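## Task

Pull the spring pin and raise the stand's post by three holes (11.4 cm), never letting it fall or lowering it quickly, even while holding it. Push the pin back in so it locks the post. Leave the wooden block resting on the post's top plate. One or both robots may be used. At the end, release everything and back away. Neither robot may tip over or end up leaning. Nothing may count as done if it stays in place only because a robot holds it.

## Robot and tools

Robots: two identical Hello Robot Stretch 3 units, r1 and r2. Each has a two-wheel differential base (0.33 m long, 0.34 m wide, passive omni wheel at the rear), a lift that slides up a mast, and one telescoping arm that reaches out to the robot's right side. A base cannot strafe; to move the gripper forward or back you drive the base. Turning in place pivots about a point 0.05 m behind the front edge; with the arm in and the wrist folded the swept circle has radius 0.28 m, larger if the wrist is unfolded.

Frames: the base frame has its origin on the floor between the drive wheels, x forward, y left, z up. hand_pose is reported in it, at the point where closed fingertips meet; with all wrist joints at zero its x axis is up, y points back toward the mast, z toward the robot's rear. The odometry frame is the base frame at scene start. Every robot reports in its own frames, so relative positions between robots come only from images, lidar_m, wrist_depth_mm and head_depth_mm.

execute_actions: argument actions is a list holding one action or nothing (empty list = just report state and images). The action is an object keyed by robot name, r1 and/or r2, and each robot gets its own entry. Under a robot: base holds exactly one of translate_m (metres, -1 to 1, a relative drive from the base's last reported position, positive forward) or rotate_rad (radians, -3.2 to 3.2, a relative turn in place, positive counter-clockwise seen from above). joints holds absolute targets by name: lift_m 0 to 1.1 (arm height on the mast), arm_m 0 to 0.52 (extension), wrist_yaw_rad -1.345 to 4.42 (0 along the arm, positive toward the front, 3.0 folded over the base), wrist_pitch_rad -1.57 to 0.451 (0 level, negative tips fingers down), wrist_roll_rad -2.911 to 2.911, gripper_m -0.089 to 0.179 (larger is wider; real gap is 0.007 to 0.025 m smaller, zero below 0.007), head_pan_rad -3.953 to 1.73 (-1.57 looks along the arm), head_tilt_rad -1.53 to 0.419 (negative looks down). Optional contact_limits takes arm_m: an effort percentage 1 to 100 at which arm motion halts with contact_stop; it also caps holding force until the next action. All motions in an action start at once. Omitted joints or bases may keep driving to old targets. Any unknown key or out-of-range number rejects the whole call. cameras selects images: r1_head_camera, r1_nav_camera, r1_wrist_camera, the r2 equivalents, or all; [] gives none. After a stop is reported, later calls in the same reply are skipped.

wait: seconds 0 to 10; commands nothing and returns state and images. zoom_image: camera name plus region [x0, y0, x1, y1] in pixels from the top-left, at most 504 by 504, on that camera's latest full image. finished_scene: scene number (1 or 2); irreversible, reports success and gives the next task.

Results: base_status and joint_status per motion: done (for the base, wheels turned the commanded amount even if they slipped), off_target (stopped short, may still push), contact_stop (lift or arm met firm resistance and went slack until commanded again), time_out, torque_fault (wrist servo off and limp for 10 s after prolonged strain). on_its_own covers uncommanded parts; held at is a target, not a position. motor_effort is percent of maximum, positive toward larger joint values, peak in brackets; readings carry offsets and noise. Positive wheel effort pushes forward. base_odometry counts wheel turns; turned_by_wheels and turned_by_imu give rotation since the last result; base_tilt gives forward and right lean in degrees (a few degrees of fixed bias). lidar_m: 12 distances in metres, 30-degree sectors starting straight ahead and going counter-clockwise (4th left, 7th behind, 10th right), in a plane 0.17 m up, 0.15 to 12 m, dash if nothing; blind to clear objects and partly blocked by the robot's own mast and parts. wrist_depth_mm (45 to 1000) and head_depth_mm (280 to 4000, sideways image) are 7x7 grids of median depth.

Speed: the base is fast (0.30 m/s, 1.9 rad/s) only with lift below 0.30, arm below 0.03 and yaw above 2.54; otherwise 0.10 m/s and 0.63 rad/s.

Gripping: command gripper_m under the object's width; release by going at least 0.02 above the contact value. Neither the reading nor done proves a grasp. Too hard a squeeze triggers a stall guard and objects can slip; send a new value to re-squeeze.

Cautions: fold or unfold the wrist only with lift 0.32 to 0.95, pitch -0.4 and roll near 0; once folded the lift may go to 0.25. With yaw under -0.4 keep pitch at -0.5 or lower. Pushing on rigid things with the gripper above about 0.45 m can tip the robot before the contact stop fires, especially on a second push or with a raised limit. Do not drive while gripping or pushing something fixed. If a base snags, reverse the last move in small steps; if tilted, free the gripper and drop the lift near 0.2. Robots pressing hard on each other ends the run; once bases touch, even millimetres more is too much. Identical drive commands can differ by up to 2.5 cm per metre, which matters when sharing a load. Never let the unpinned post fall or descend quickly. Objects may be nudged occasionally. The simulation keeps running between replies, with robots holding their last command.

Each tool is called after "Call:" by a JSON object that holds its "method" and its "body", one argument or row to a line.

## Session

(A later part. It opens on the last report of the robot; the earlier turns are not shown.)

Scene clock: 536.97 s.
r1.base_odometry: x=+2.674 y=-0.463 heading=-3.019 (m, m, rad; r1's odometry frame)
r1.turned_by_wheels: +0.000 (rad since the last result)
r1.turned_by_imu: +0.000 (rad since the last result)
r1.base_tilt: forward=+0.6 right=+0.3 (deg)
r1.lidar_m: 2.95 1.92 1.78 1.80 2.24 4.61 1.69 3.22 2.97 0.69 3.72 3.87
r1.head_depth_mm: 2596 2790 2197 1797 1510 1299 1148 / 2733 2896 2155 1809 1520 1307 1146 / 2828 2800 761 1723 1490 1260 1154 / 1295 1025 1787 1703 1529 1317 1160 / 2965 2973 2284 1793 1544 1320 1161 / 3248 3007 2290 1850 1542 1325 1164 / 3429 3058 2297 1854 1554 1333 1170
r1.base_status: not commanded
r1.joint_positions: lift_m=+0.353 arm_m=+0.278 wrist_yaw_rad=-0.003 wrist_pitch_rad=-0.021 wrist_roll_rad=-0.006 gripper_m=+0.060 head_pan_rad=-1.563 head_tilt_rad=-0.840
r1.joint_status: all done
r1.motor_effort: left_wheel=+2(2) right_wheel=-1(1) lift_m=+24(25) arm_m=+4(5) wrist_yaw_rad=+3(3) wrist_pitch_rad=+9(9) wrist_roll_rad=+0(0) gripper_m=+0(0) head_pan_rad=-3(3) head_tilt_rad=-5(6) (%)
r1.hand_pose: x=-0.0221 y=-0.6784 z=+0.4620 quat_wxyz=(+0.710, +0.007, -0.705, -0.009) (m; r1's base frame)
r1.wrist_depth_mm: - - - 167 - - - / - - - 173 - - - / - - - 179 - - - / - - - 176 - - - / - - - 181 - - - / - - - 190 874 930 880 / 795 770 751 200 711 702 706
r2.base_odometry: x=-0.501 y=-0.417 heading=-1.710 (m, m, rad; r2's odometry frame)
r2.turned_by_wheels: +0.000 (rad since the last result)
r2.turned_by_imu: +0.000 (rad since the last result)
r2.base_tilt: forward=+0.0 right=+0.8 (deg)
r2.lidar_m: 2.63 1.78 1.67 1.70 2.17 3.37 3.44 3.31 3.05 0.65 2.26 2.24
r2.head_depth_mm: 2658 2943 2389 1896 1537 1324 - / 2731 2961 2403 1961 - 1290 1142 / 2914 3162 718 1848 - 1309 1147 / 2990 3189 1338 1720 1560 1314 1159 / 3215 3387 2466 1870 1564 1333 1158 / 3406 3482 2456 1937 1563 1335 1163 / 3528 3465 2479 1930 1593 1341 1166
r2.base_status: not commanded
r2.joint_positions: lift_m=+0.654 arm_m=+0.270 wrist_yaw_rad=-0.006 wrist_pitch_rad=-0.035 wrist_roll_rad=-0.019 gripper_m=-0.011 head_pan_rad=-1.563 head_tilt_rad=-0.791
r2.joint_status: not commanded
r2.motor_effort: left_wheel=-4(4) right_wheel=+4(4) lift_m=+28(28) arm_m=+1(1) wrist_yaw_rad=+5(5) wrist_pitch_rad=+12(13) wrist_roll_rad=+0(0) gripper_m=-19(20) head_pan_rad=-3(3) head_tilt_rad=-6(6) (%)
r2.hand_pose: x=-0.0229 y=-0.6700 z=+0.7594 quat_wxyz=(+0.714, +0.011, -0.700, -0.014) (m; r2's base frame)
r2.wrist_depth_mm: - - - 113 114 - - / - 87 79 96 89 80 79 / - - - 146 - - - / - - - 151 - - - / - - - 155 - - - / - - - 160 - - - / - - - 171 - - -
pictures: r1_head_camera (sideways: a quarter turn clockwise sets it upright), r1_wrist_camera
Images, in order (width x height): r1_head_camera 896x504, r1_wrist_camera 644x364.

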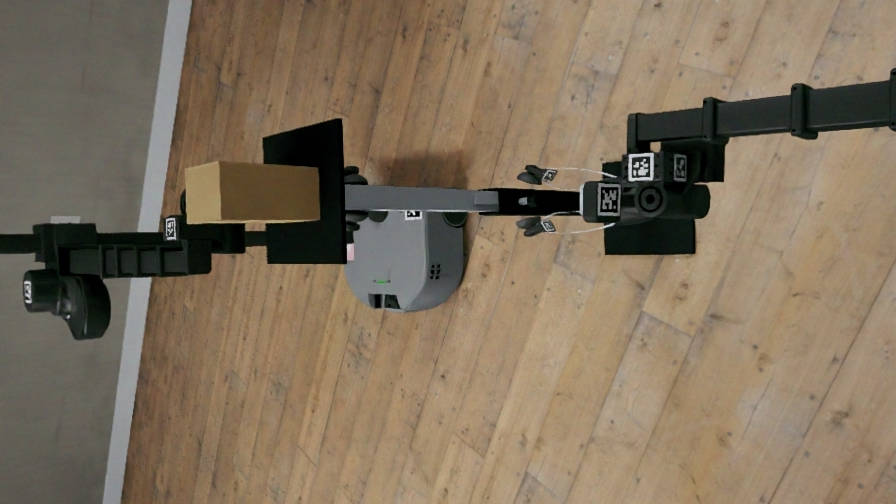

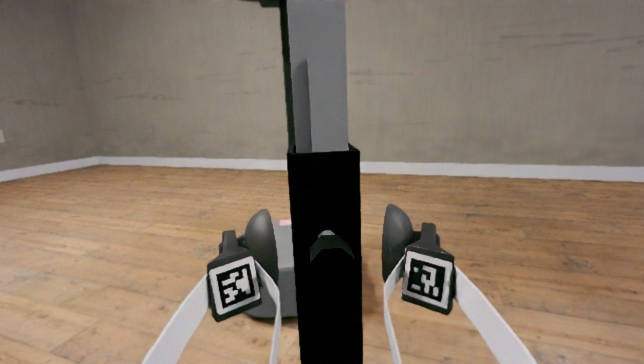

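Call:
{"method": "execute_actions", "body": {
  "actions": [
    {"r1": {"joints": {"arm_m": 0.272, "gripper_m": -0.035}}, "r2": {"joints": {"lift_m": 0.66}}}
  ],
  "cameras": ["r1_wrist_camera", "r1_head_camera", "r2_wrist_camera"]
}}

Scene clock: 613.50 s.
r1.base_odometry: x=+2.674 y=-0.463 heading=-3.019 (m, m, rad; r1's odometry frame)
r1.turned_by_wheels: +0.000 (rad since the last result)
r1.turned_by_imu: +0.000 (rad since the last result)
r1.base_tilt: forward=+0.6 right=+0.3 (deg)
r1.lidar_m: 2.96 1.92 1.78 1.80 2.23 4.60 1.69 3.19 2.96 0.69 3.72 3.86
r1.head_depth_mm: 2619 2826 2205 1801 1511 1305 1149 / 2718 2926 2160 1801 1513 1308 1148 / 2843 2799 760 1714 1492 1265 1152 / 1302 1059 1796 1707 1532 1317 1157 / 2952 2986 2260 1783 1532 1326 1160 / 3258 3028 2300 1839 1546 1328 1166 / 3411 3058 2285 1852 1548 1330 1167
r1.base_status: not commanded
r1.joint_positions: lift_m=+0.353 arm_m=+0.272 wrist_yaw_rad=-0.003 wrist_pitch_rad=-0.019 wrist_roll_rad=-0.006 gripper_m=-0.034 head_pan_rad=-1.563 head_tilt_rad=-0.840
r1.joint_status: all done
r1.motor_effort: left_wheel=+2(2) right_wheel=+0(1) lift_m=+24(24) arm_m=-3(4) wrist_yaw_rad=+4(4) wrist_pitch_rad=+8(9) wrist_roll_rad=+0(0) gripper_m=-21(96) head_pan_rad=-3(3) head_tilt_rad=-6(5) (%)
r1.hand_pose: x=-0.0222 y=-0.6730 z=+0.4626 quat_wxyz=(+0.710, +0.006, -0.705, -0.008) (m; r1's base frame)
r1.wrist_depth_mm: - - - 173 - - - / - - - 178 - - - / - - - 183 - - - / - - - 182 - - - / - - - 185 - - - / - - 925 194 966 899 899 / 784 779 747 206 703 733 716
r2.base_odometry: x=-0.501 y=-0.417 heading=-1.710 (m, m, rad; r2's odometry frame)
r2.turned_by_wheels: +0.000 (rad since the last result)
r2.turned_by_imu: -0.001 (rad since the last result)
r2.base_tilt: forward=+0.0 right=+0.8 (deg)
r2.lidar_m: 2.64 1.79 1.67 1.69 2.16 3.38 3.45 3.28 3.04 0.65 2.26 2.24
r2.head_depth_mm: 2677 2931 2383 1889 1543 1324 - / 2779 3034 2407 1930 - 1300 1142 / 2887 3141 719 1828 1448 1304 1145 / 3013 3188 1340 1722 1573 1311 1155 / 3222 3448 2460 1852 1565 1331 1158 / 3372 3389 2434 1910 1572 1331 1157 / 3582 3439 2465 1912 1581 1340 1160
r2.base_status: not commanded
r2.joint_positions: lift_m=+0.660 arm_m=+0.270 wrist_yaw_rad=-0.006 wrist_pitch_rad=-0.055 wrist_roll_rad=-0.019 gripper_m=-0.011 head_pan_rad=-1.563 head_tilt_rad=-0.791
r2.joint_status: all done
r2.motor_effort: left_wheel=-4(4) right_wheel=+4(4) lift_m=+29(29) arm_m=+1(2) wrist_yaw_rad=+5(4) wrist_pitch_rad=+20(20) wrist_roll_rad=+0(0) gripper_m=-19(19) head_pan_rad=-2(3) head_tilt_rad=-7(6) (%)
r2.hand_pose: x=-0.0229 y=-0.6694 z=+0.7600 quat_wxyz=(+0.714, +0.018, -0.700, -0.022) (m; r2's base frame)
r2.wrist_depth_mm: - - - 112 112 - - / - 78 99 78 78 - - / - - - 146 - - - / - - - 151 - - - / - - - 157 - - - / - - - 162 - - - / - - - 171 - - -
pictures: r1_head_camera (sideways: a quarter turn clockwise sets it upright), r1_wrist_camera, r2_wrist_camera
Images, in order (width x height): r1_head_camera 896x504, r1_wrist_camera 644x364, r2_wrist_camera 644x364.

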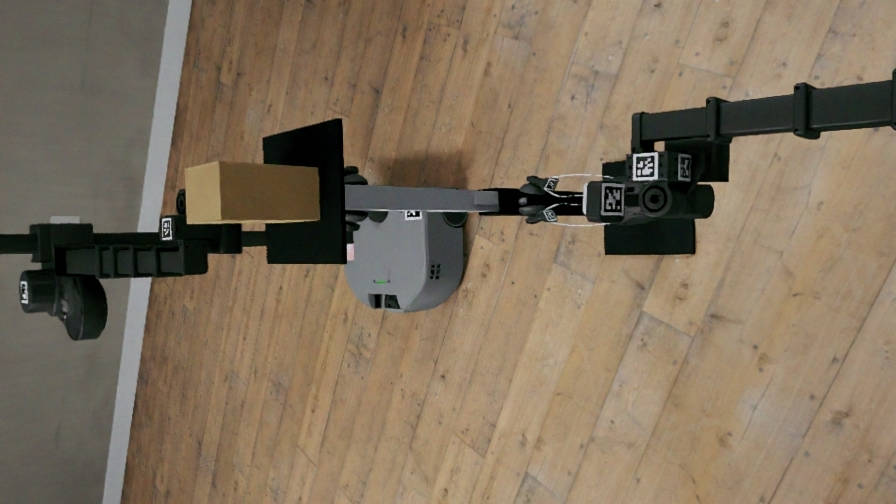

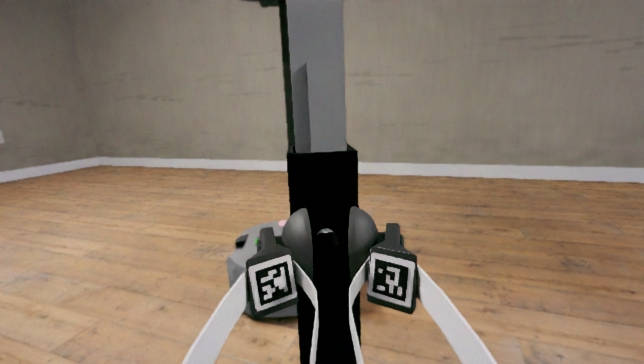

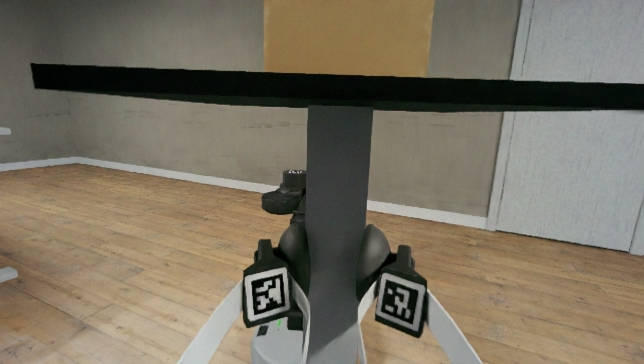

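Call:
{"method": "execute_actions", "body": {
  "actions": [
    {"r2": {"joints": {"lift_m": 0.668}}}
  ],
  "cameras": ["r2_wrist_camera"]
}}

Scene clock: 627.50 s.
r1.base_odometry: x=+2.674 y=-0.463 heading=-3.019 (m, m, rad; r1's odometry frame)
r1.turned_by_wheels: +0.000 (rad since the last result)
r1.turned_by_imu: +0.000 (rad since the last result)
r1.base_tilt: forward=+0.5 right=+0.2 (deg)
r1.lidar_m: 2.97 1.91 1.78 1.79 2.24 4.61 1.69 3.23 2.96 0.69 3.73 3.87
r1.head_depth_mm: 2628 2794 2218 1807 1505 1302 1145 / 2721 2893 2163 1799 1519 1307 1148 / 2837 2598 761 1719 1489 1262 1149 / 1292 995 1795 1708 1531 1318 1157 / 2973 2991 2284 1786 1538 1326 1161 / 3246 3003 2293 1841 1548 1326 1161 / 3390 3051 2310 1848 1552 1334 1164
r1.base_status: not commanded
r1.joint_positions: lift_m=+0.353 arm_m=+0.272 wrist_yaw_rad=-0.003 wrist_pitch_rad=-0.019 wrist_roll_rad=-0.006 gripper_m=-0.031 head_pan_rad=-1.563 head_tilt_rad=-0.840
r1.joint_status: not commanded
r1.motor_effort: left_wheel=+0(1) right_wheel=+0(1) lift_m=+24(25) arm_m=-3(3) wrist_yaw_rad=+3(4) wrist_pitch_rad=+8(7) wrist_roll_rad=+0(0) gripper_m=-20(20) head_pan_rad=-3(3) head_tilt_rad=-5(6) (%)
r1.hand_pose: x=-0.0222 y=-0.6730 z=+0.4626 quat_wxyz=(+0.710, +0.006, -0.705, -0.008) (m; r1's base frame)
r1.wrist_depth_mm: - - - 172 - - - / - - - 177 - - - / - - - 184 - - - / - - - 183 - - - / - - - 185 - - - / - - 934 195 967 948 870 / 767 763 733 206 711 723 719
r2.base_odometry: x=-0.501 y=-0.417 heading=-1.710 (m, m, rad; r2's odometry frame)
r2.turned_by_wheels: +0.000 (rad since the last result)
r2.turned_by_imu: -0.001 (rad since the last result)
r2.base_tilt: forward=+0.0 right=+0.8 (deg)
r2.lidar_m: 2.64 1.79 1.67 1.69 2.17 3.37 3.44 3.29 3.03 0.65 2.26 2.24
r2.head_depth_mm: 2644 2928 2400 1873 1547 1327 - / 2775 3025 2439 1942 - 1310 1149 / 2923 3182 720 1352 1449 1311 1155 / 3030 3196 830 1729 1571 1316 1154 / 3267 3380 2439 1853 1567 1334 1155 / 3369 3462 2457 1925 1581 1337 1152 / 3548 3428 2482 1914 1590 1340 1164
r2.base_status: not commanded
r2.joint_positions: lift_m=+0.667 arm_m=+0.270 wrist_yaw_rad=-0.006 wrist_pitch_rad=-0.082 wrist_roll_rad=-0.019 gripper_m=-0.011 head_pan_rad=-1.563 head_tilt_rad=-0.791
r2.joint_status: all done
r2.motor_effort: left_wheel=-4(4) right_wheel=+4(4) lift_m=+31(30) arm_m=+1(1) wrist_yaw_rad=+5(4) wrist_pitch_rad=+29(30) wrist_roll_rad=+0(0) gripper_m=-19(20) head_pan_rad=-2(3) head_tilt_rad=-6(7) (%)
r2.hand_pose: x=-0.0229 y=-0.6682 z=+0.7611 quat_wxyz=(+0.713, +0.028, -0.700, -0.031) (m; r2's base frame)
r2.wrist_depth_mm: - - - 110 111 - - / - 78 - 113 112 - - / - - - 145 - - - / - - - 151 - - - / - - - 156 - - - / - - - 164 - - - / - - - 175 - - -
pictures: r2_wrist_camera
Images, in order (width x height): r2_wrist_camera 644x364.

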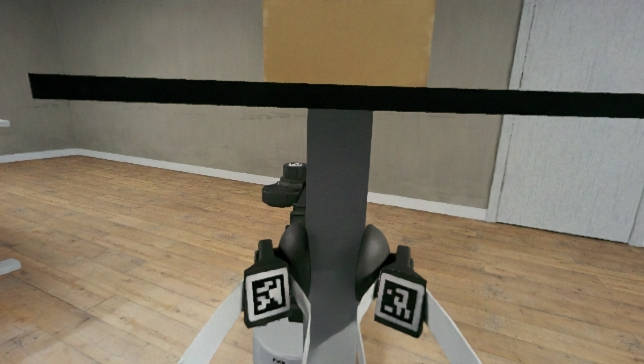

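Call:
{"method": "execute_actions", "body": {
  "actions": [
    {"r1": {"joints": {"arm_m": 0.258}}}
  ],
  "cameras": ["r1_wrist_camera", "r1_head_camera", "r2_wrist_camera"]
}}

Scene clock: 639.57 s.
r1.base_odometry: x=+2.674 y=-0.463 heading=-3.019 (m, m, rad; r1's odometry frame)
r1.turned_by_wheels: +0.000 (rad since the last result)
r1.turned_by_imu: +0.000 (rad since the last result)
r1.base_tilt: forward=+0.7 right=+0.2 (deg)
r1.lidar_m: 2.97 1.91 1.78 1.80 2.24 4.57 1.69 3.22 2.97 0.69 3.71 3.86
r1.head_depth_mm: 2626 2795 2207 1796 1501 1303 1142 / 2712 2911 2155 1807 1516 1324 1149 / 2829 2578 759 1716 1493 - 1153 / 1291 993 1789 1709 1530 1320 1153 / 2945 2967 2289 1786 1535 1325 1159 / 3260 3005 2297 1852 1548 1335 1168 / 3426 3043 2308 1858 1550 1338 1166
r1.base_status: not commanded
r1.joint_positions: lift_m=+0.353 arm_m=+0.258 wrist_yaw_rad=-0.003 wrist_pitch_rad=-0.016 wrist_roll_rad=-0.006 gripper_m=-0.031 head_pan_rad=-1.563 head_tilt_rad=-0.840
r1.joint_status: all done
r1.motor_effort: left_wheel=+1(1) right_wheel=-1(0) lift_m=+25(25) arm_m=-3(7) wrist_yaw_rad=+3(3) wrist_pitch_rad=+6(8) wrist_roll_rad=+0(0) gripper_m=-18(20) head_pan_rad=-3(3) head_tilt_rad=-5(6) (%)
r1.hand_pose: x=-0.0222 y=-0.6591 z=+0.4634 quat_wxyz=(+0.710, +0.005, -0.705, -0.007) (m; r1's base frame)
r1.wrist_depth_mm: - - - 184 - - - / - - - 191 - - - / - - - 199 - - - / - - - 197 - - - / - - - 200 - - - / - - 934 214 - 902 888 / 791 759 754 670 727 734 709
r2.base_odometry: x=-0.501 y=-0.417 heading=-1.710 (m, m, rad; r2's odometry frame)
r2.turned_by_wheels: +0.000 (rad since the last result)
r2.turned_by_imu: -0.001 (rad since the last result)
r2.base_tilt: forward=+0.0 right=+0.8 (deg)
r2.lidar_m: 2.63 1.79 1.67 1.69 2.16 3.37 3.42 3.30 3.04 0.66 2.26 2.25
r2.head_depth_mm: 2672 2946 2378 1876 1551 1323 - / 2765 3028 2430 1947 - 1295 1147 / 2966 3162 721 1365 1451 1316 1152 / 3015 3172 828 1717 1545 1305 1144 / 3236 3411 2435 1859 1573 1324 1149 / 3429 3376 2444 1946 1588 1333 1158 / 3583 3491 2473 1930 1580 1338 1162
r2.base_status: not commanded
r2.joint_positions: lift_m=+0.667 arm_m=+0.270 wrist_yaw_rad=-0.006 wrist_pitch_rad=-0.082 wrist_roll_rad=-0.019 gripper_m=-0.011 head_pan_rad=-1.563 head_tilt_rad=-0.791
r2.joint_status: not commanded
r2.motor_effort: left_wheel=-4(4) right_wheel=+4(4) lift_m=+30(31) arm_m=+0(1) wrist_yaw_rad=+5(5) wrist_pitch_rad=+29(29) wrist_roll_rad=+0(0) gripper_m=-20(19) head_pan_rad=-2(2) head_tilt_rad=-6(6) (%)
r2.hand_pose: x=-0.0229 y=-0.6682 z=+0.7611 quat_wxyz=(+0.713, +0.028, -0.700, -0.031) (m; r2's base frame)
r2.wrist_depth_mm: - - - 110 111 - - / - 78 - 113 113 - - / - - - 145 - - - / - - - 151 - - - / - - - 157 - - - / - - - 164 - - - / - - - 175 - - -
pictures: r1_head_camera (sideways: a quarter turn clockwise sets it upright), r1_wrist_camera, r2_wrist_camera
Images, in order (width x height): r1_head_camera 896x504, r1_wrist_camera 644x364, r2_wrist_camera 644x364.

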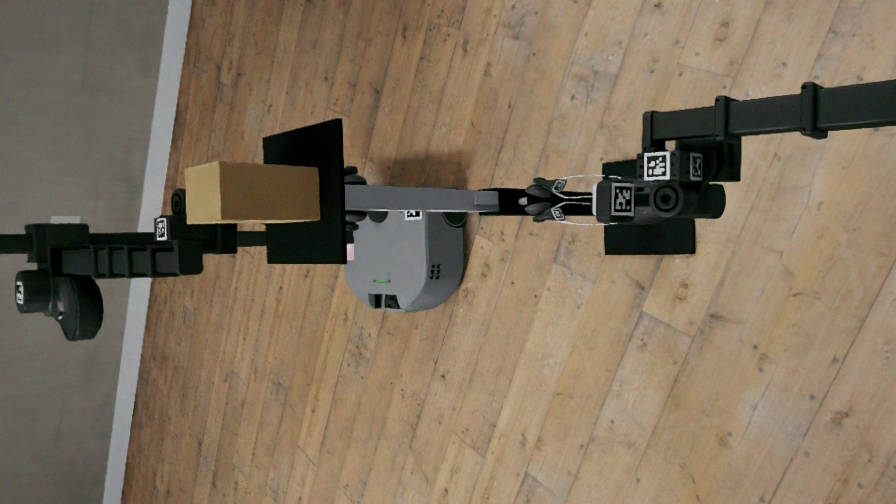

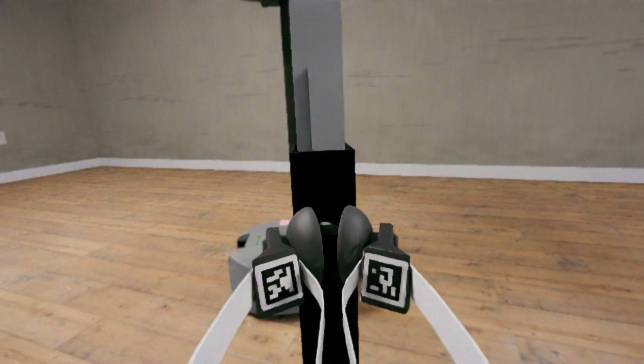

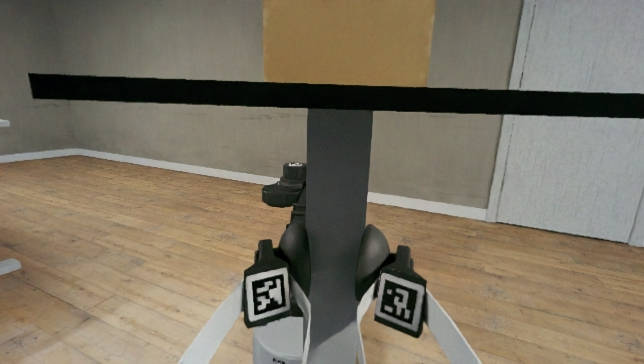

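Call:
{"method": "zoom_image", "body": {
  "camera": "r1_head_camera",
  "region": [460, 140, 640, 260]
}}

Region (460, 140, 640, 260) of r1_head_camera's 896x504 image, scaled by 2.800, with more detail than that image has.

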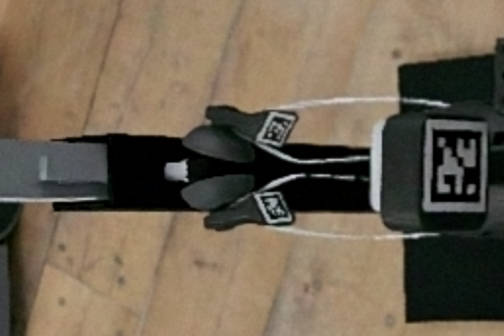

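Call:
{"method": "execute_actions", "body": {
  "actions": [
    {"r1": {"joints": {"gripper_m": 0.07, "arm_m": 0.24}}, "r2": {"joints": {"lift_m": 0.674}}}
  ],
  "cameras": []
}}

Call:
{"method": "execute_actions", "body": {
  "actions": [
    {"r1": {"joints": {"wrist_pitch_rad": -1.05, "lift_m": 0.557, "arm_m": 0.34}}}
  ],
  "cameras": ["r1_wrist_camera", "r1_head_camera", "r2_wrist_camera"]
}}

Scene clock: 761.07 s.
r1.base_odometry: x=+2.674 y=-0.463 heading=-3.019 (m, m, rad; r1's odometry frame)
r1.turned_by_wheels: +0.000 (rad since the last result)
r1.turned_by_imu: +0.000 (rad since the last result)
r1.base_tilt: forward=+0.6 right=+0.3 (deg)
r1.lidar_m: 2.96 1.92 1.78 1.80 2.23 4.60 1.69 3.20 2.97 0.69 3.69 3.85
r1.head_depth_mm: 2635 2796 2204 1798 1508 1306 1145 / 2743 2895 2140 1809 1520 1332 1166 / 2840 2587 761 1724 1454 1243 1150 / 1288 992 1794 1703 1535 1318 1159 / 2978 2957 2265 1781 1538 1322 1159 / 3260 3009 2285 1845 1546 1333 1163 / 3405 3040 2301 1861 1550 1337 1169
r1.base_status: not commanded
r1.joint_positions: lift_m=+0.353 arm_m=+0.240 wrist_yaw_rad=-0.001 wrist_pitch_rad=-0.019 wrist_roll_rad=-0.006 gripper_m=+0.070 head_pan_rad=-1.563 head_tilt_rad=-0.840
r1.joint_status: all done
r1.motor_effort: left_wheel=+2(2) right_wheel=-1(2) lift_m=+24(24) arm_m=-3(4) wrist_yaw_rad=+1(3) wrist_pitch_rad=+8(8) wrist_roll_rad=+0(0) gripper_m=+0(79) head_pan_rad=-3(3) head_tilt_rad=-6(6) (%)
r1.hand_pose: x=-0.0218 y=-0.6410 z=+0.4627 quat_wxyz=(+0.710, +0.006, -0.705, -0.007) (m; r1's base frame)
r1.wrist_depth_mm: - - - 201 - - - / - - - 952 - - - / - - - 981 - - - / - - - 216 - - - / - - - 225 - - - / - - - 234 865 924 922 / 782 755 759 244 728 722 688
r2.base_odometry: x=-0.501 y=-0.417 heading=-1.710 (m, m, rad; r2's odometry frame)
r2.turned_by_wheels: +0.000 (rad since the last result)
r2.turned_by_imu: -0.001 (rad since the last result)
r2.base_tilt: forward=+0.0 right=+0.8 (deg)
r2.lidar_m: 2.64 1.79 1.67 1.69 2.16 3.37 3.44 3.29 3.04 0.65 2.27 2.24
r2.head_depth_mm: 2647 2914 2388 1861 1551 1311 - / 2749 3000 2379 1956 - 1304 1136 / 2905 3183 719 1364 1442 1311 1147 / 2990 3224 829 1720 1530 1313 1150 / 3179 3460 2466 1860 1575 1336 1152 / 3388 3467 2451 1922 1579 1336 1159 / 3582 3462 2452 1927 1587 1340 1166
r2.base_status: not commanded
r2.joint_positions: lift_m=+0.673 arm_m=+0.270 wrist_yaw_rad=-0.006 wrist_pitch_rad=-0.102 wrist_roll_rad=-0.019 gripper_m=-0.011 head_pan_rad=-1.563 head_tilt_rad=-0.791
r2.joint_status: all done
r2.on_its_own: wrist_pitch_rad is at rest, and its effort (+35) is outside its rest range (-20 to +32)
r2.motor_effort: left_wheel=-4(4) right_wheel=+4(4) lift_m=+32(32) arm_m=+0(0) wrist_yaw_rad=+5(5) wrist_pitch_rad=+35(37) wrist_roll_rad=+0(0) gripper_m=-19(20) head_pan_rad=-3(2) head_tilt_rad=-6(6) (%)
r2.hand_pose: x=-0.0229 y=-0.6673 z=+0.7622 quat_wxyz=(+0.713, +0.035, -0.699, -0.038) (m; r2's base frame)
r2.wrist_depth_mm: - - - 109 110 - - / - - - 113 113 - - / - - - 145 - - - / - - - 151 - - - / - - - 158 - - - / - - - 165 - - - / - - - 177 - - -
pictures: none
No camera images: the call's "cameras" was empty. Leave "cameras" out to get every camera's image.

Scene clock: 763.77 s.
r1.base_odometry: x=+2.674 y=-0.463 heading=-3.019 (m, m, rad; r1's odometry frame)
r1.turned_by_wheels: +0.000 (rad since the last result)
r1.turned_by_imu: +0.000 (rad since the last result)
r1.base_tilt: forward=+0.6 right=+0.2 (deg)
r1.lidar_m: 2.96 1.91 1.78 1.80 2.24 4.61 1.69 3.21 2.97 0.70 3.70 3.87
r1.head_depth_mm: 2623 2824 2206 1793 1511 1297 1163 / 2722 2893 2162 1826 - 1294 1147 / 2837 2574 759 1791 1418 1318 1152 / 1284 993 1789 1710 1537 1324 1155 / 2971 2988 2267 1782 1542 1325 1161 / 3253 3011 2290 1842 1549 1325 1160 / 3415 3044 2310 1855 1555 1335 1168
r1.base_status: not commanded
r1.joint_positions: lift_m=+0.557 arm_m=+0.340 wrist_yaw_rad=-0.001 wrist_pitch_rad=-1.055 wrist_roll_rad=-0.006 gripper_m=+0.070 head_pan_rad=-1.563 head_tilt_rad=-0.840
r1.joint_status: all done
r1.motor_effort: left_wheel=+2(2) right_wheel=-1(1) lift_m=+25(21) arm_m=+4(4) wrist_yaw_rad=+1(1) wrist_pitch_rad=+2(8) wrist_roll_rad=+0(0) gripper_m=+0(0) head_pan_rad=-3(3) head_tilt_rad=-5(5) (%)
r1.hand_pose: x=-0.0218 y=-0.5900 z=+0.4607 quat_wxyz=(+0.613, +0.357, -0.609, -0.356) (m; r1's base frame)
r1.wrist_depth_mm: 791 773 778 169 759 759 747 / 739 716 722 210 714 708 681 / 691 679 671 662 681 678 658 / 669 653 650 623 635 635 628 / 637 620 639 616 599 616 613 / 599 603 - 589 583 578 574 / 581 564 564 569 549 548 560
r2.base_odometry: x=-0.501 y=-0.417 heading=-1.710 (m, m, rad; r2's odometry frame)
r2.turned_by_wheels: +0.000 (rad since the last result)
r2.turned_by_imu: -0.001 (rad since the last result)
r2.base_tilt: forward=+0.0 right=+0.8 (deg)
r2.lidar_m: 2.64 1.78 1.67 1.69 2.17 3.37 3.42 3.28 3.04 0.65 2.27 2.25
r2.head_depth_mm: 2641 2950 2403 1877 1548 1319 - / 2793 3010 2408 1950 - 1305 1131 / 2925 3147 719 1371 1447 1305 1147 / 3032 1397 827 1710 1556 1309 1151 / 3220 3212 2457 1841 1564 1333 1158 / 3311 3426 2452 1914 1586 1337 1160 / 3602 3484 2466 1920 1584 1338 1157
r2.base_status: not commanded
r2.joint_positions: lift_m=+0.673 arm_m=+0.270 wrist_yaw_rad=-0.006 wrist_pitch_rad=-0.102 wrist_roll_rad=-0.019 gripper_m=-0.011 head_pan_rad=-1.563 head_tilt_rad=-0.791
r2.joint_status: not commanded
r2.on_its_own: wrist_pitch_rad is at rest, and its effort (+36) is outside its rest range (-20 to +32)
r2.motor_effort: left_wheel=-4(4) right_wheel=+4(4) lift_m=+32(32) arm_m=+1(1) wrist_yaw_rad=+5(4) wrist_pitch_rad=+36(36) wrist_roll_rad=+0(0) gripper_m=-19(19) head_pan_rad=-3(3) head_tilt_rad=-6(7) (%)
r2.hand_pose: x=-0.0229 y=-0.6673 z=+0.7622 quat_wxyz=(+0.713, +0.035, -0.699, -0.038) (m; r2's base frame)
r2.wrist_depth_mm: - - - 109 110 - - / - - - 113 113 - - / - - - 145 - - - / - - - 152 - - - / - - - 158 - - - / - - - 166 - - - / - - - 178 - - -
pictures: r1_head_camera (sideways: a quarter turn clockwise sets it upright), r1_wrist_camera, r2_wrist_camera
Images, in order (width x height): r1_head_camera 896x504, r1_wrist_camera 644x364, r2_wrist_camera 644x364.

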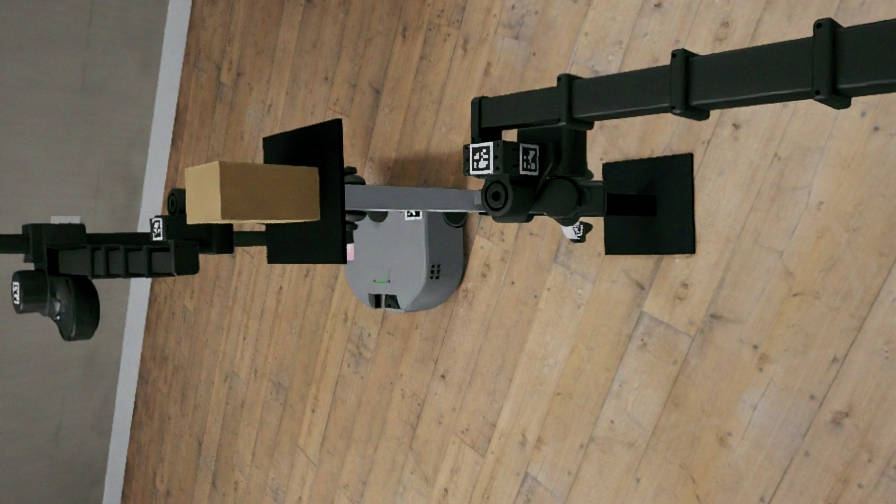

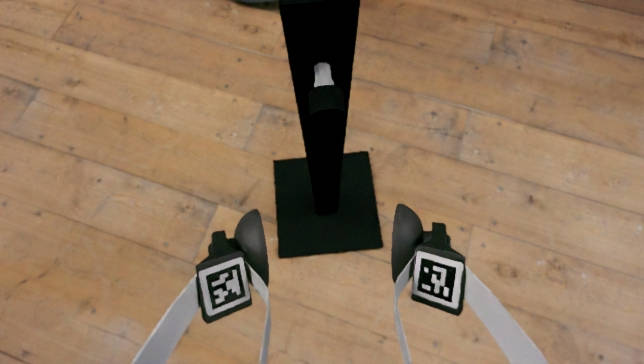

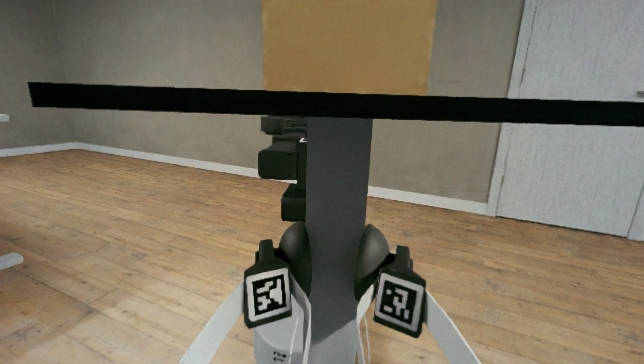

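Call:
{"method": "execute_actions", "body": {
  "actions": [
    {"r1": {"joints": {"lift_m": 0.553, "arm_m": 0.412}}, "r2": {"joints": {"lift_m": 0.665}}}
  ],
  "cameras": ["r1_wrist_camera", "r1_head_camera", "r2_wrist_camera"]
}}

Scene clock: 781.60 s.
r1.base_odometry: x=+2.674 y=-0.463 heading=-3.019 (m, m, rad; r1's odometry frame)
r1.turned_by_wheels: +0.000 (rad since the last result)
r1.turned_by_imu: +0.000 (rad since the last result)
r1.base_tilt: forward=+0.7 right=+0.2 (deg)
r1.lidar_m: 2.96 1.92 1.78 1.79 2.24 4.59 1.69 3.22 2.96 0.69 3.70 3.84
r1.head_depth_mm: 2628 2808 2211 1788 1517 1300 1151 / 2731 2908 2160 1860 1522 1296 1151 / 2828 2581 761 1417 1446 1311 1153 / 1292 1001 1789 1708 1533 1318 1159 / 2961 2977 2259 1788 1537 1325 1160 / 3263 3001 2279 1851 1545 1330 1165 / 3399 3050 2304 1859 1550 1334 1166
r1.base_status: not commanded
r1.joint_positions: lift_m=+0.553 arm_m=+0.412 wrist_yaw_rad=-0.001 wrist_pitch_rad=-1.056 wrist_roll_rad=-0.006 gripper_m=+0.070 head_pan_rad=-1.563 head_tilt_rad=-0.840
r1.joint_status: all done
r1.motor_effort: left_wheel=+2(2) right_wheel=-2(2) lift_m=+18(19) arm_m=+4(4) wrist_yaw_rad=+1(2) wrist_pitch_rad=+2(2) wrist_roll_rad=+0(0) gripper_m=+0(0) head_pan_rad=-3(3) head_tilt_rad=-5(6) (%)
r1.hand_pose: x=-0.0218 y=-0.6619 z=+0.4570 quat_wxyz=(+0.613, +0.357, -0.609, -0.356) (m; r1's base frame)
r1.wrist_depth_mm: 774 769 745 84 763 755 746 / 731 704 714 106 705 701 685 / 697 687 656 132 674 669 660 / 653 640 652 186 631 637 638 / 617 621 610 584 614 614 599 / 589 579 - 578 573 575 564 / 557 572 556 556 552 543 557
r2.base_odometry: x=-0.501 y=-0.417 heading=-1.710 (m, m, rad; r2's odometry frame)
r2.turned_by_wheels: +0.000 (rad since the last result)
r2.turned_by_imu: -0.001 (rad since the last result)
r2.base_tilt: forward=+0.1 right=+0.8 (deg)
r2.lidar_m: 2.64 1.78 1.67 1.70 2.16 3.38 3.45 3.31 3.03 0.65 2.26 2.24
r2.head_depth_mm: 2652 2943 2406 1871 1537 1329 - / 2757 3011 2428 1968 - 1299 1151 / 2924 3107 723 1355 1443 1307 1153 / 3043 1402 829 1717 1548 1306 1156 / 3173 3237 2448 1861 1566 1332 1159 / 3399 3438 2476 1920 1582 1336 1163 / 3545 3502 2507 1933 1592 1348 1167
r2.base_status: not commanded
r2.joint_positions: lift_m=+0.665 arm_m=+0.270 wrist_yaw_rad=-0.006 wrist_pitch_rad=-0.074 wrist_roll_rad=-0.019 gripper_m=-0.011 head_pan_rad=-1.563 head_tilt_rad=-0.791
r2.joint_status: all done
r2.motor_effort: left_wheel=-4(4) right_wheel=+4(4) lift_m=+19(29) arm_m=+0(1) wrist_yaw_rad=+5(5) wrist_pitch_rad=+26(35) wrist_roll_rad=+0(0) gripper_m=-20(19) head_pan_rad=-3(3) head_tilt_rad=-6(6) (%)
r2.hand_pose: x=-0.0229 y=-0.6686 z=+0.7609 quat_wxyz=(+0.713, +0.025, -0.700, -0.028) (m; r2's base frame)
r2.wrist_depth_mm: - - - 111 112 - - / - 79 - 113 113 - - / - - - 146 - - - / - - - 152 - - - / - - - 157 - - - / - - - 164 - - - / - - - 175 - - -
pictures: r1_head_camera (sideways: a quarter turn clockwise sets it upright), r1_wrist_camera, r2_wrist_camera
Images, in order (width x height): r1_head_camera 896x504, r1_wrist_camera 644x364, r2_wrist_camera 644x364.

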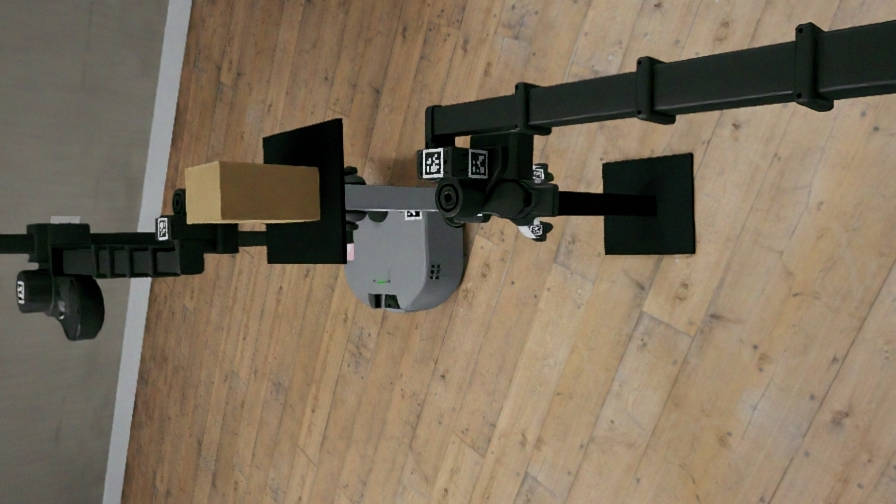

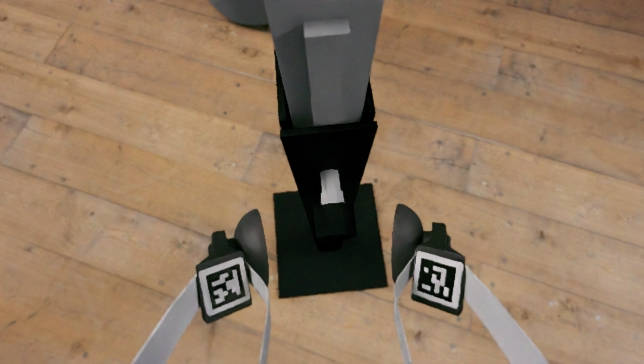

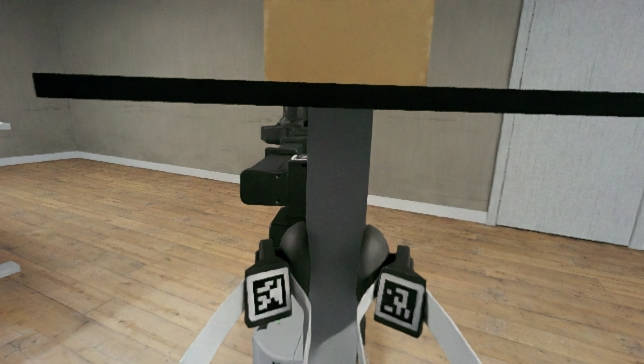

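Call:
{"method": "zoom_image", "body": {
  "camera": "r1_wrist_camera",
  "region": [220, 100, 440, 320]
}}

Region (220, 100, 440, 320) of r1_wrist_camera's 644x364 image, scaled by 2.291.

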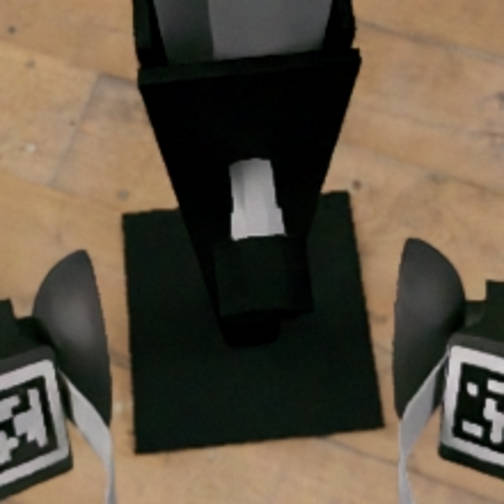

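Call:
{"method": "execute_actions", "body": {
  "actions": [
    {"r1": {"joints": {"arm_m": 0.425}}}
  ],
  "cameras": []
}}

Call:
{"method": "execute_actions", "body": {
  "actions": [
    {"r1": {"joints": {"gripper_m": -0.03}}}
  ],
  "cameras": ["r1_wrist_camera", "r1_head_camera"]
}}

Scene clock: 795.57 s.
r1.base_odometry: x=+2.674 y=-0.463 heading=-3.019 (m, m, rad; r1's odometry frame)
r1.turned_by_wheels: +0.000 (rad since the last result)
r1.turned_by_imu: +0.000 (rad since the last result)
r1.base_tilt: forward=+0.5 right=+0.3 (deg)
r1.lidar_m: 2.96 1.92 1.78 1.79 2.24 4.64 1.69 3.22 2.97 0.69 3.71 3.86
r1.head_depth_mm: 2619 2797 2218 1793 1513 1304 1153 / 2720 2901 2165 1878 1522 1288 1147 / 2836 2586 759 - 1441 1310 1151 / 1300 999 1791 1702 1532 1320 1155 / 2958 3003 2279 1778 1534 1320 1160 / 3242 2976 2283 1837 1549 1324 1165 / 3401 3061 2316 1851 1555 1334 1167
r1.base_status: not commanded
r1.joint_positions: lift_m=+0.553 arm_m=+0.425 wrist_yaw_rad=-0.001 wrist_pitch_rad=-1.056 wrist_roll_rad=-0.006 gripper_m=+0.070 head_pan_rad=-1.563 head_tilt_rad=-0.840
r1.joint_status: all done
r1.motor_effort: left_wheel=+2(3) right_wheel=-2(2) lift_m=+18(18) arm_m=+4(4) wrist_yaw_rad=+1(1) wrist_pitch_rad=+2(2) wrist_roll_rad=+0(0) gripper_m=+0(0) head_pan_rad=-3(3) head_tilt_rad=-5(6) (%)
r1.hand_pose: x=-0.0218 y=-0.6749 z=+0.4570 quat_wxyz=(+0.613, +0.357, -0.609, -0.356) (m; r1's base frame)
r1.wrist_depth_mm: 780 759 739 69 746 746 743 / 742 738 715 82 704 694 699 / 674 684 677 115 655 659 672 / 668 635 640 150 627 623 615 / 614 620 619 294 590 600 601 / 587 599 - 568 571 574 568 / 563 562 559 547 554 554 554
r2.base_odometry: x=-0.501 y=-0.417 heading=-1.710 (m, m, rad; r2's odometry frame)
r2.turned_by_wheels: +0.000 (rad since the last result)
r2.turned_by_imu: -0.001 (rad since the last result)
r2.base_tilt: forward=+0.1 right=+0.7 (deg)
r2.lidar_m: 2.65 1.79 1.67 1.69 2.17 3.38 3.44 3.29 3.03 0.65 2.26 2.24
r2.head_depth_mm: 2644 2923 2402 1884 1542 1335 - / 2772 3058 2432 1961 - 1302 1142 / 2894 3104 719 1357 1443 1312 1149 / 2999 1393 827 1726 1540 1314 1150 / 3146 3240 2441 1861 1572 1331 1160 / 3357 3454 2495 1930 1571 1329 1161 / 3571 3512 2489 1938 1584 1333 1164
r2.base_status: not commanded
r2.joint_positions: lift_m=+0.665 arm_m=+0.270 wrist_yaw_rad=-0.006 wrist_pitch_rad=-0.074 wrist_roll_rad=-0.019 gripper_m=-0.011 head_pan_rad=-1.563 head_tilt_rad=-0.791
r2.joint_status: not commanded
r2.motor_effort: left_wheel=-4(4) right_wheel=+4(4) lift_m=+19(19) arm_m=+0(0) wrist_yaw_rad=+5(5) wrist_pitch_rad=+26(25) wrist_roll_rad=+0(0) gripper_m=-19(19) head_pan_rad=-3(3) head_tilt_rad=-6(6) (%)
r2.hand_pose: x=-0.0229 y=-0.6686 z=+0.7609 quat_wxyz=(+0.713, +0.025, -0.700, -0.028) (m; r2's base frame)
r2.wrist_depth_mm: - - - 111 112 - - / - 79 - 114 113 - - / - - - 146 - - - / - - - 152 - - - / - - - 157 - - - / - - - 164 - - - / - - - 174 - - -
pictures: none
No camera images: the call's "cameras" was empty. Leave "cameras" out to get every camera's image.

Scene clock: 797.07 s.
r1.base_odometry: x=+2.674 y=-0.463 heading=-3.019 (m, m, rad; r1's odometry frame)
r1.turned_by_wheels: +0.000 (rad since the last result)
r1.turned_by_imu: -0.001 (rad since the last result)
r1.base_tilt: forward=+0.7 right=+0.3 (deg)
r1.lidar_m: 2.97 1.92 1.78 1.79 2.24 4.60 1.69 3.22 2.96 0.69 3.71 3.87
r1.head_depth_mm: 2636 2789 2219 1794 1513 1306 1154 / 2722 2888 2159 1891 1516 1287 1152 / 2862 2588 760 - 1442 1317 1152 / 1292 999 1796 1711 1533 1318 1156 / 2977 2993 2275 1778 1534 1324 1158 / 3289 3019 2284 1852 1544 1330 1166 / 3418 3036 2294 1859 1554 1328 1169
r1.base_status: not commanded
r1.joint_positions: lift_m=+0.553 arm_m=+0.425 wrist_yaw_rad=-0.004 wrist_pitch_rad=-1.054 wrist_roll_rad=-0.006 gripper_m=-0.029 head_pan_rad=-1.563 head_tilt_rad=-0.840
r1.joint_status: all done
r1.motor_effort: left_wheel=-1(2) right_wheel=+4(4) lift_m=+18(18) arm_m=+3(4) wrist_yaw_rad=+5(5) wrist_pitch_rad=+1(2) wrist_roll_rad=+0(0) gripper_m=-21(94) head_pan_rad=-3(3) head_tilt_rad=-6(5) (%)
r1.hand_pose: x=-0.0221 y=-0.6754 z=+0.4572 quat_wxyz=(+0.612, +0.356, -0.610, -0.356) (m; r1's base frame)
r1.wrist_depth_mm: 785 762 750 69 749 740 737 / 719 723 706 83 709 713 692 / 693 690 677 112 671 674 678 / 648 638 641 148 623 630 619 / 613 621 622 161 604 600 606 / 600 599 584 574 585 569 580 / 570 560 564 545 543 558 544
r2.base_odometry: x=-0.501 y=-0.417 heading=-1.710 (m, m, rad; r2's odometry frame)
r2.turned_by_wheels: +0.000 (rad since the last result)
r2.turned_by_imu: +0.000 (rad since the last result)
r2.base_tilt: forward=+0.0 right=+0.8 (deg)
r2.lidar_m: 2.63 1.78 1.67 1.70 2.17 3.36 3.43 3.29 3.04 0.65 2.27 2.24
r2.head_depth_mm: 2683 2887 2390 1885 1541 1328 - / 2774 3024 2405 1931 - 1300 1140 / 2947 3173 720 1358 1450 1312 1142 / 3011 1389 830 1726 1558 1318 1157 / 3186 3242 2446 1847 1578 1331 1162 / 3376 3419 2464 1926 1561 1347 1157 / 3534 3463 2492 1941 1587 1338 1165
r2.base_status: not commanded
r2.joint_positions: lift_m=+0.665 arm_m=+0.270 wrist_yaw_rad=-0.006 wrist_pitch_rad=-0.074 wrist_roll_rad=-0.019 gripper_m=-0.011 head_pan_rad=-1.563 head_tilt_rad=-0.791
r2.joint_status: not commanded
r2.motor_effort: left_wheel=-4(4) right_wheel=+4(4) lift_m=+19(19) arm_m=+1(1) wrist_yaw_rad=+5(5) wrist_pitch_rad=+25(26) wrist_roll_rad=+0(0) gripper_m=-19(18) head_pan_rad=-3(3) head_tilt_rad=-6(5) (%)
r2.hand_pose: x=-0.0229 y=-0.6686 z=+0.7609 quat_wxyz=(+0.713, +0.025, -0.700, -0.028) (m; r2's base frame)
r2.wrist_depth_mm: - - - 111 112 - - / - 79 - 114 114 - - / - - - 146 - - - / - - - 152 - - - / - - - 157 - - - / - - - 163 - - - / - - - 174 - - -
pictures: r1_head_camera (sideways: a quarter turn clockwise sets it upright), r1_wrist_camera
Images, in order (width x height): r1_head_camera 896x504, r1_wrist_camera 644x364.

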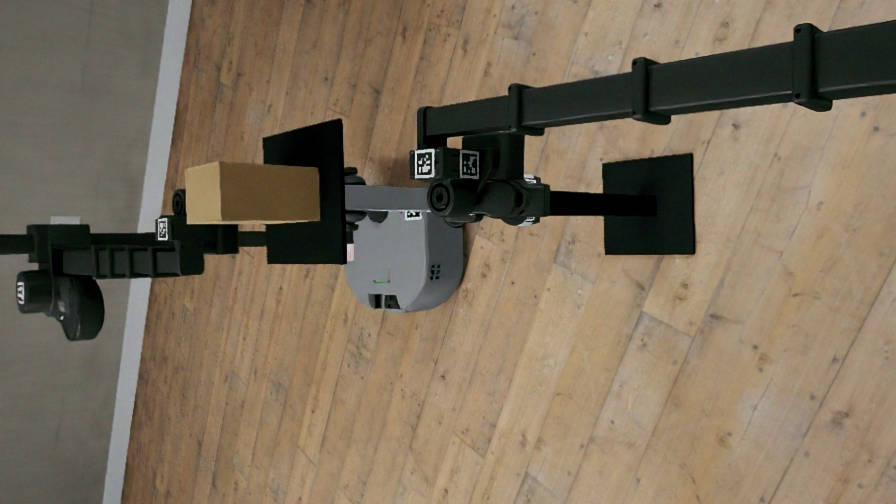

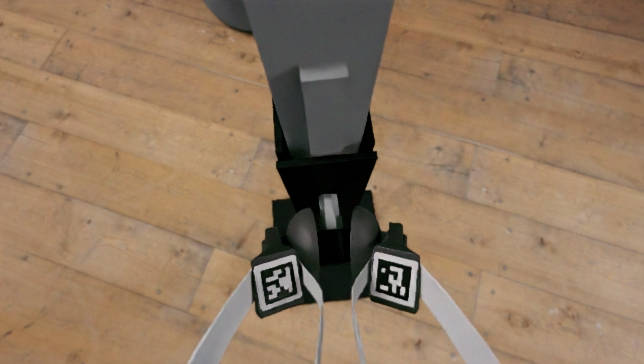

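Call:
{"method": "execute_actions", "body": {
  "actions": [
    {"r1": {"joints": {"arm_m": 0.405}}}
  ],
  "cameras": ["r1_wrist_camera", "r2_wrist_camera"]
}}

Scene clock: 802.67 s.
r1.base_odometry: x=+2.674 y=-0.463 heading=-3.019 (m, m, rad; r1's odometry frame)
r1.turned_by_wheels: +0.000 (rad since the last result)
r1.turned_by_imu: +0.000 (rad since the last result)
r1.base_tilt: forward=+0.6 right=+0.2 (deg)
r1.lidar_m: 2.97 1.92 1.78 1.80 2.24 4.57 1.70 3.21 2.96 0.69 3.73 3.86
r1.head_depth_mm: 2605 2807 2198 1795 1513 1306 1157 / 2713 2915 2156 1857 1512 1288 1145 / 2828 2585 761 1861 1446 1309 1152 / 1292 999 1782 1716 1535 1314 1153 / 2965 2965 2274 1799 1532 1325 1155 / 3217 3006 2299 1843 1546 1328 1164 / 3440 3052 2297 1854 1553 1334 1169
r1.base_status: not commanded
r1.joint_positions: lift_m=+0.553 arm_m=+0.405 wrist_yaw_rad=-0.004 wrist_pitch_rad=-1.009 wrist_roll_rad=-0.006 gripper_m=-0.029 head_pan_rad=-1.563 head_tilt_rad=-0.840
r1.joint_status: all done
r1.motor_effort: left_wheel=-2(2) right_wheel=+4(4) lift_m=+18(19) arm_m=-5(6) wrist_yaw_rad=+5(5) wrist_pitch_rad=-19(19) wrist_roll_rad=+0(0) gripper_m=-19(21) head_pan_rad=-3(3) head_tilt_rad=-6(5) (%)
r1.hand_pose: x=-0.0221 y=-0.6666 z=+0.4622 quat_wxyz=(+0.620, +0.342, -0.618, -0.342) (m; r1's base frame)
r1.wrist_depth_mm: 814 828 739 86 798 787 780 / 767 749 730 102 746 742 718 / 722 706 703 135 691 694 677 / 667 678 655 174 658 648 635 / 641 635 611 171 615 627 604 / 614 601 595 574 590 588 566 / 564 569 563 547 549 545 538
r2.base_odometry: x=-0.501 y=-0.417 heading=-1.710 (m, m, rad; r2's odometry frame)
r2.turned_by_wheels: +0.000 (rad since the last result)
r2.turned_by_imu: -0.001 (rad since the last result)
r2.base_tilt: forward=+0.1 right=+0.8 (deg)
r2.lidar_m: 2.64 1.79 1.67 1.69 2.17 3.37 3.43 3.30 3.04 0.65 2.27 2.23
r2.head_depth_mm: 2616 2949 2394 1886 1553 1330 - / 2757 3017 2400 1935 - 1311 1144 / 2919 3113 720 1365 1450 1303 1148 / 3016 1394 829 1721 1569 1308 1147 / 3203 3209 2457 1872 1570 1327 1159 / 3449 3434 2469 1938 1575 1332 1163 / 3546 3490 2492 1943 1580 1344 1162
r2.base_status: not commanded
r2.joint_positions: lift_m=+0.665 arm_m=+0.270 wrist_yaw_rad=-0.006 wrist_pitch_rad=-0.074 wrist_roll_rad=-0.019 gripper_m=-0.011 head_pan_rad=-1.563 head_tilt_rad=-0.791
r2.joint_status: not commanded
r2.motor_effort: left_wheel=-4(4) right_wheel=+4(4) lift_m=+19(19) arm_m=+1(1) wrist_yaw_rad=+6(5) wrist_pitch_rad=+26(26) wrist_roll_rad=+0(0) gripper_m=-19(19) head_pan_rad=-2(3) head_tilt_rad=-6(6) (%)
r2.hand_pose: x=-0.0229 y=-0.6686 z=+0.7609 quat_wxyz=(+0.713, +0.025, -0.700, -0.028) (m; r2's base frame)
r2.wrist_depth_mm: - - - 111 112 - - / - 79 - 114 114 - - / - - - 146 - - - / - - - 151 - - - / - - - 157 - - - / - - - 164 - - - / - - - 174 - - -
pictures: r1_wrist_camera, r2_wrist_camera
Images, in order (width x height): r1_wrist_camera 644x364, r2_wrist_camera 644x364.

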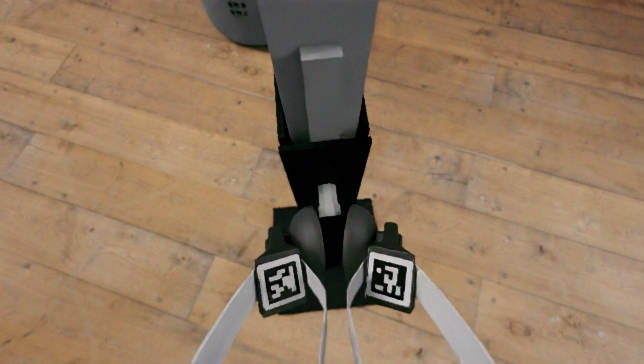

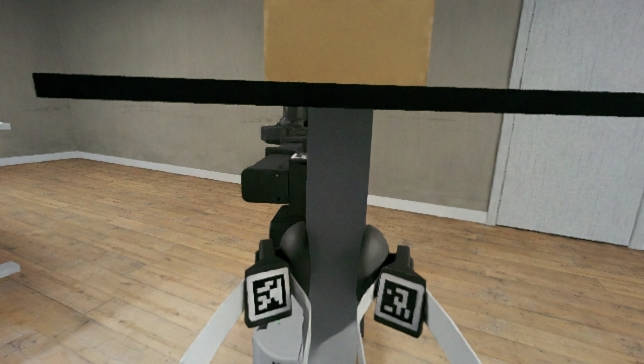

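Call:
{"method": "zoom_image", "body": {
  "camera": "r1_wrist_camera",
  "region": [220, 100, 440, 320]
}}

Region (220, 100, 440, 320) of r1_wrist_camera's 644x364 image, scaled by 2.291.

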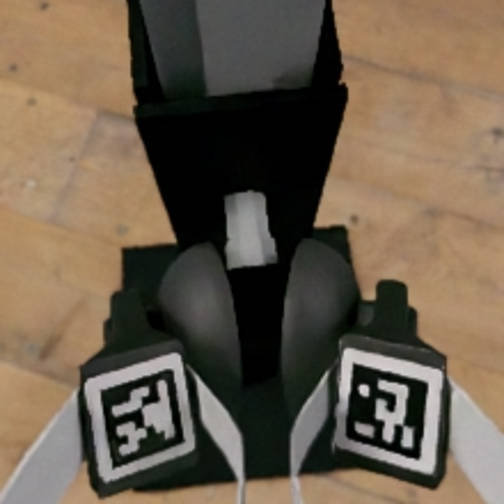

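Call:
{"method": "execute_actions", "body": {
  "actions": [
    {"r2": {"joints": {"lift_m": 0.68}}}
  ],
  "cameras": ["r1_wrist_camera", "r2_wrist_camera"]
}}

Scene clock: 815.50 s.
r1.base_odometry: x=+2.674 y=-0.463 heading=-3.019 (m, m, rad; r1's odometry frame)
r1.turned_by_wheels: +0.000 (rad since the last result)
r1.turned_by_imu: +0.000 (rad since the last result)
r1.base_tilt: forward=+0.7 right=+0.3 (deg)
r1.lidar_m: 2.96 1.92 1.78 1.80 2.23 4.60 1.69 3.21 2.96 0.69 3.70 3.86
r1.head_depth_mm: 2608 2798 2214 1796 1509 1299 1158 / 2699 2882 2158 1857 1511 1287 1150 / 2833 2573 760 1859 1448 1313 1152 / 1276 992 1785 1711 1528 1323 1154 / 2983 3002 2269 1791 1539 1324 1162 / 3268 3011 2276 1842 1540 1327 1159 / 3433 3033 2309 1859 1556 1338 1166
r1.base_status: not commanded
r1.joint_positions: lift_m=+0.553 arm_m=+0.405 wrist_yaw_rad=-0.004 wrist_pitch_rad=-1.009 wrist_roll_rad=-0.006 gripper_m=-0.029 head_pan_rad=-1.563 head_tilt_rad=-0.840
r1.joint_status: not commanded
r1.motor_effort: left_wheel=-1(2) right_wheel=+4(4) lift_m=+18(18) arm_m=-5(5) wrist_yaw_rad=+6(6) wrist_pitch_rad=-19(19) wrist_roll_rad=+0(0) gripper_m=-19(19) head_pan_rad=-3(3) head_tilt_rad=-6(6) (%)
r1.hand_pose: x=-0.0221 y=-0.6666 z=+0.4622 quat_wxyz=(+0.620, +0.342, -0.618, -0.342) (m; r1's base frame)
r1.wrist_depth_mm: 813 835 749 86 805 782 757 / 757 767 760 103 740 727 731 / 707 722 700 136 686 700 671 / 656 665 669 173 653 661 643 / 626 615 615 171 612 605 604 / 600 594 583 568 582 592 578 / 583 561 563 554 562 550 545
r2.base_odometry: x=-0.501 y=-0.417 heading=-1.710 (m, m, rad; r2's odometry frame)
r2.turned_by_wheels: +0.000 (rad since the last result)
r2.turned_by_imu: -0.001 (rad since the last result)
r2.base_tilt: forward=+0.0 right=+0.8 (deg)
r2.lidar_m: 2.63 1.79 1.67 1.69 2.16 3.37 3.44 3.28 3.04 0.65 2.27 2.25
r2.head_depth_mm: 2648 2907 2395 1861 1550 1326 - / 2752 3033 2435 1947 - 1295 1131 / 2945 3147 718 1895 1455 1313 1154 / 2989 1393 828 1728 1556 1314 1153 / 3194 3271 2461 1849 1578 1333 1163 / 3365 3474 2456 1923 1577 1339 1159 / 3554 3501 2477 1939 1593 1341 1161
r2.base_status: not commanded
r2.joint_positions: lift_m=+0.679 arm_m=+0.270 wrist_yaw_rad=-0.006 wrist_pitch_rad=-0.120 wrist_roll_rad=-0.019 gripper_m=-0.011 head_pan_rad=-1.563 head_tilt_rad=-0.791
r2.joint_status: all done
r2.on_its_own: wrist_pitch_rad is at rest, and its effort (+42) is outside its rest range (-20 to +32)
r2.motor_effort: left_wheel=-4(4) right_wheel=+4(4) lift_m=+33(34) arm_m=+1(1) wrist_yaw_rad=+5(5) wrist_pitch_rad=+42(42) wrist_roll_rad=+0(0) gripper_m=-19(19) head_pan_rad=-3(2) head_tilt_rad=-6(6) (%)
r2.hand_pose: x=-0.0229 y=-0.6664 z=+0.7635 quat_wxyz=(+0.713, +0.041, -0.699, -0.044) (m; r2's base frame)
r2.wrist_depth_mm: - - - 108 109 - - / - - - 112 114 - - / - - - 143 - 78 81 / - - - 152 - - - / - - - 159 - - - / - - - 167 - - - / - - - 181 - - -
pictures: r1_wrist_camera, r2_wrist_camera
Images, in order (width x height): r1_wrist_camera 644x364, r2_wrist_camera 644x364.

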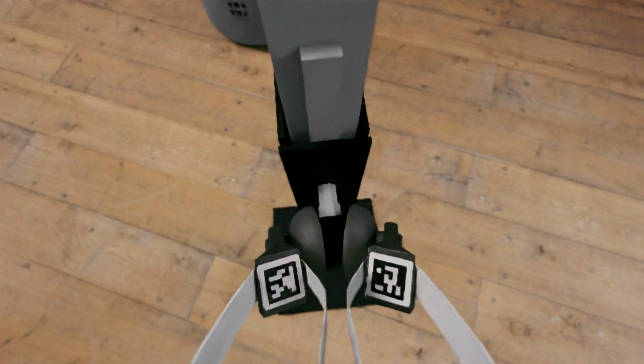

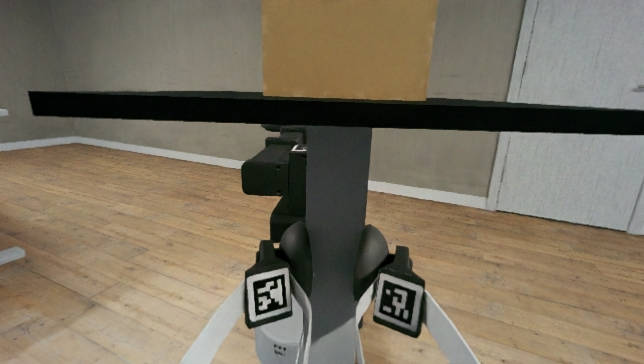

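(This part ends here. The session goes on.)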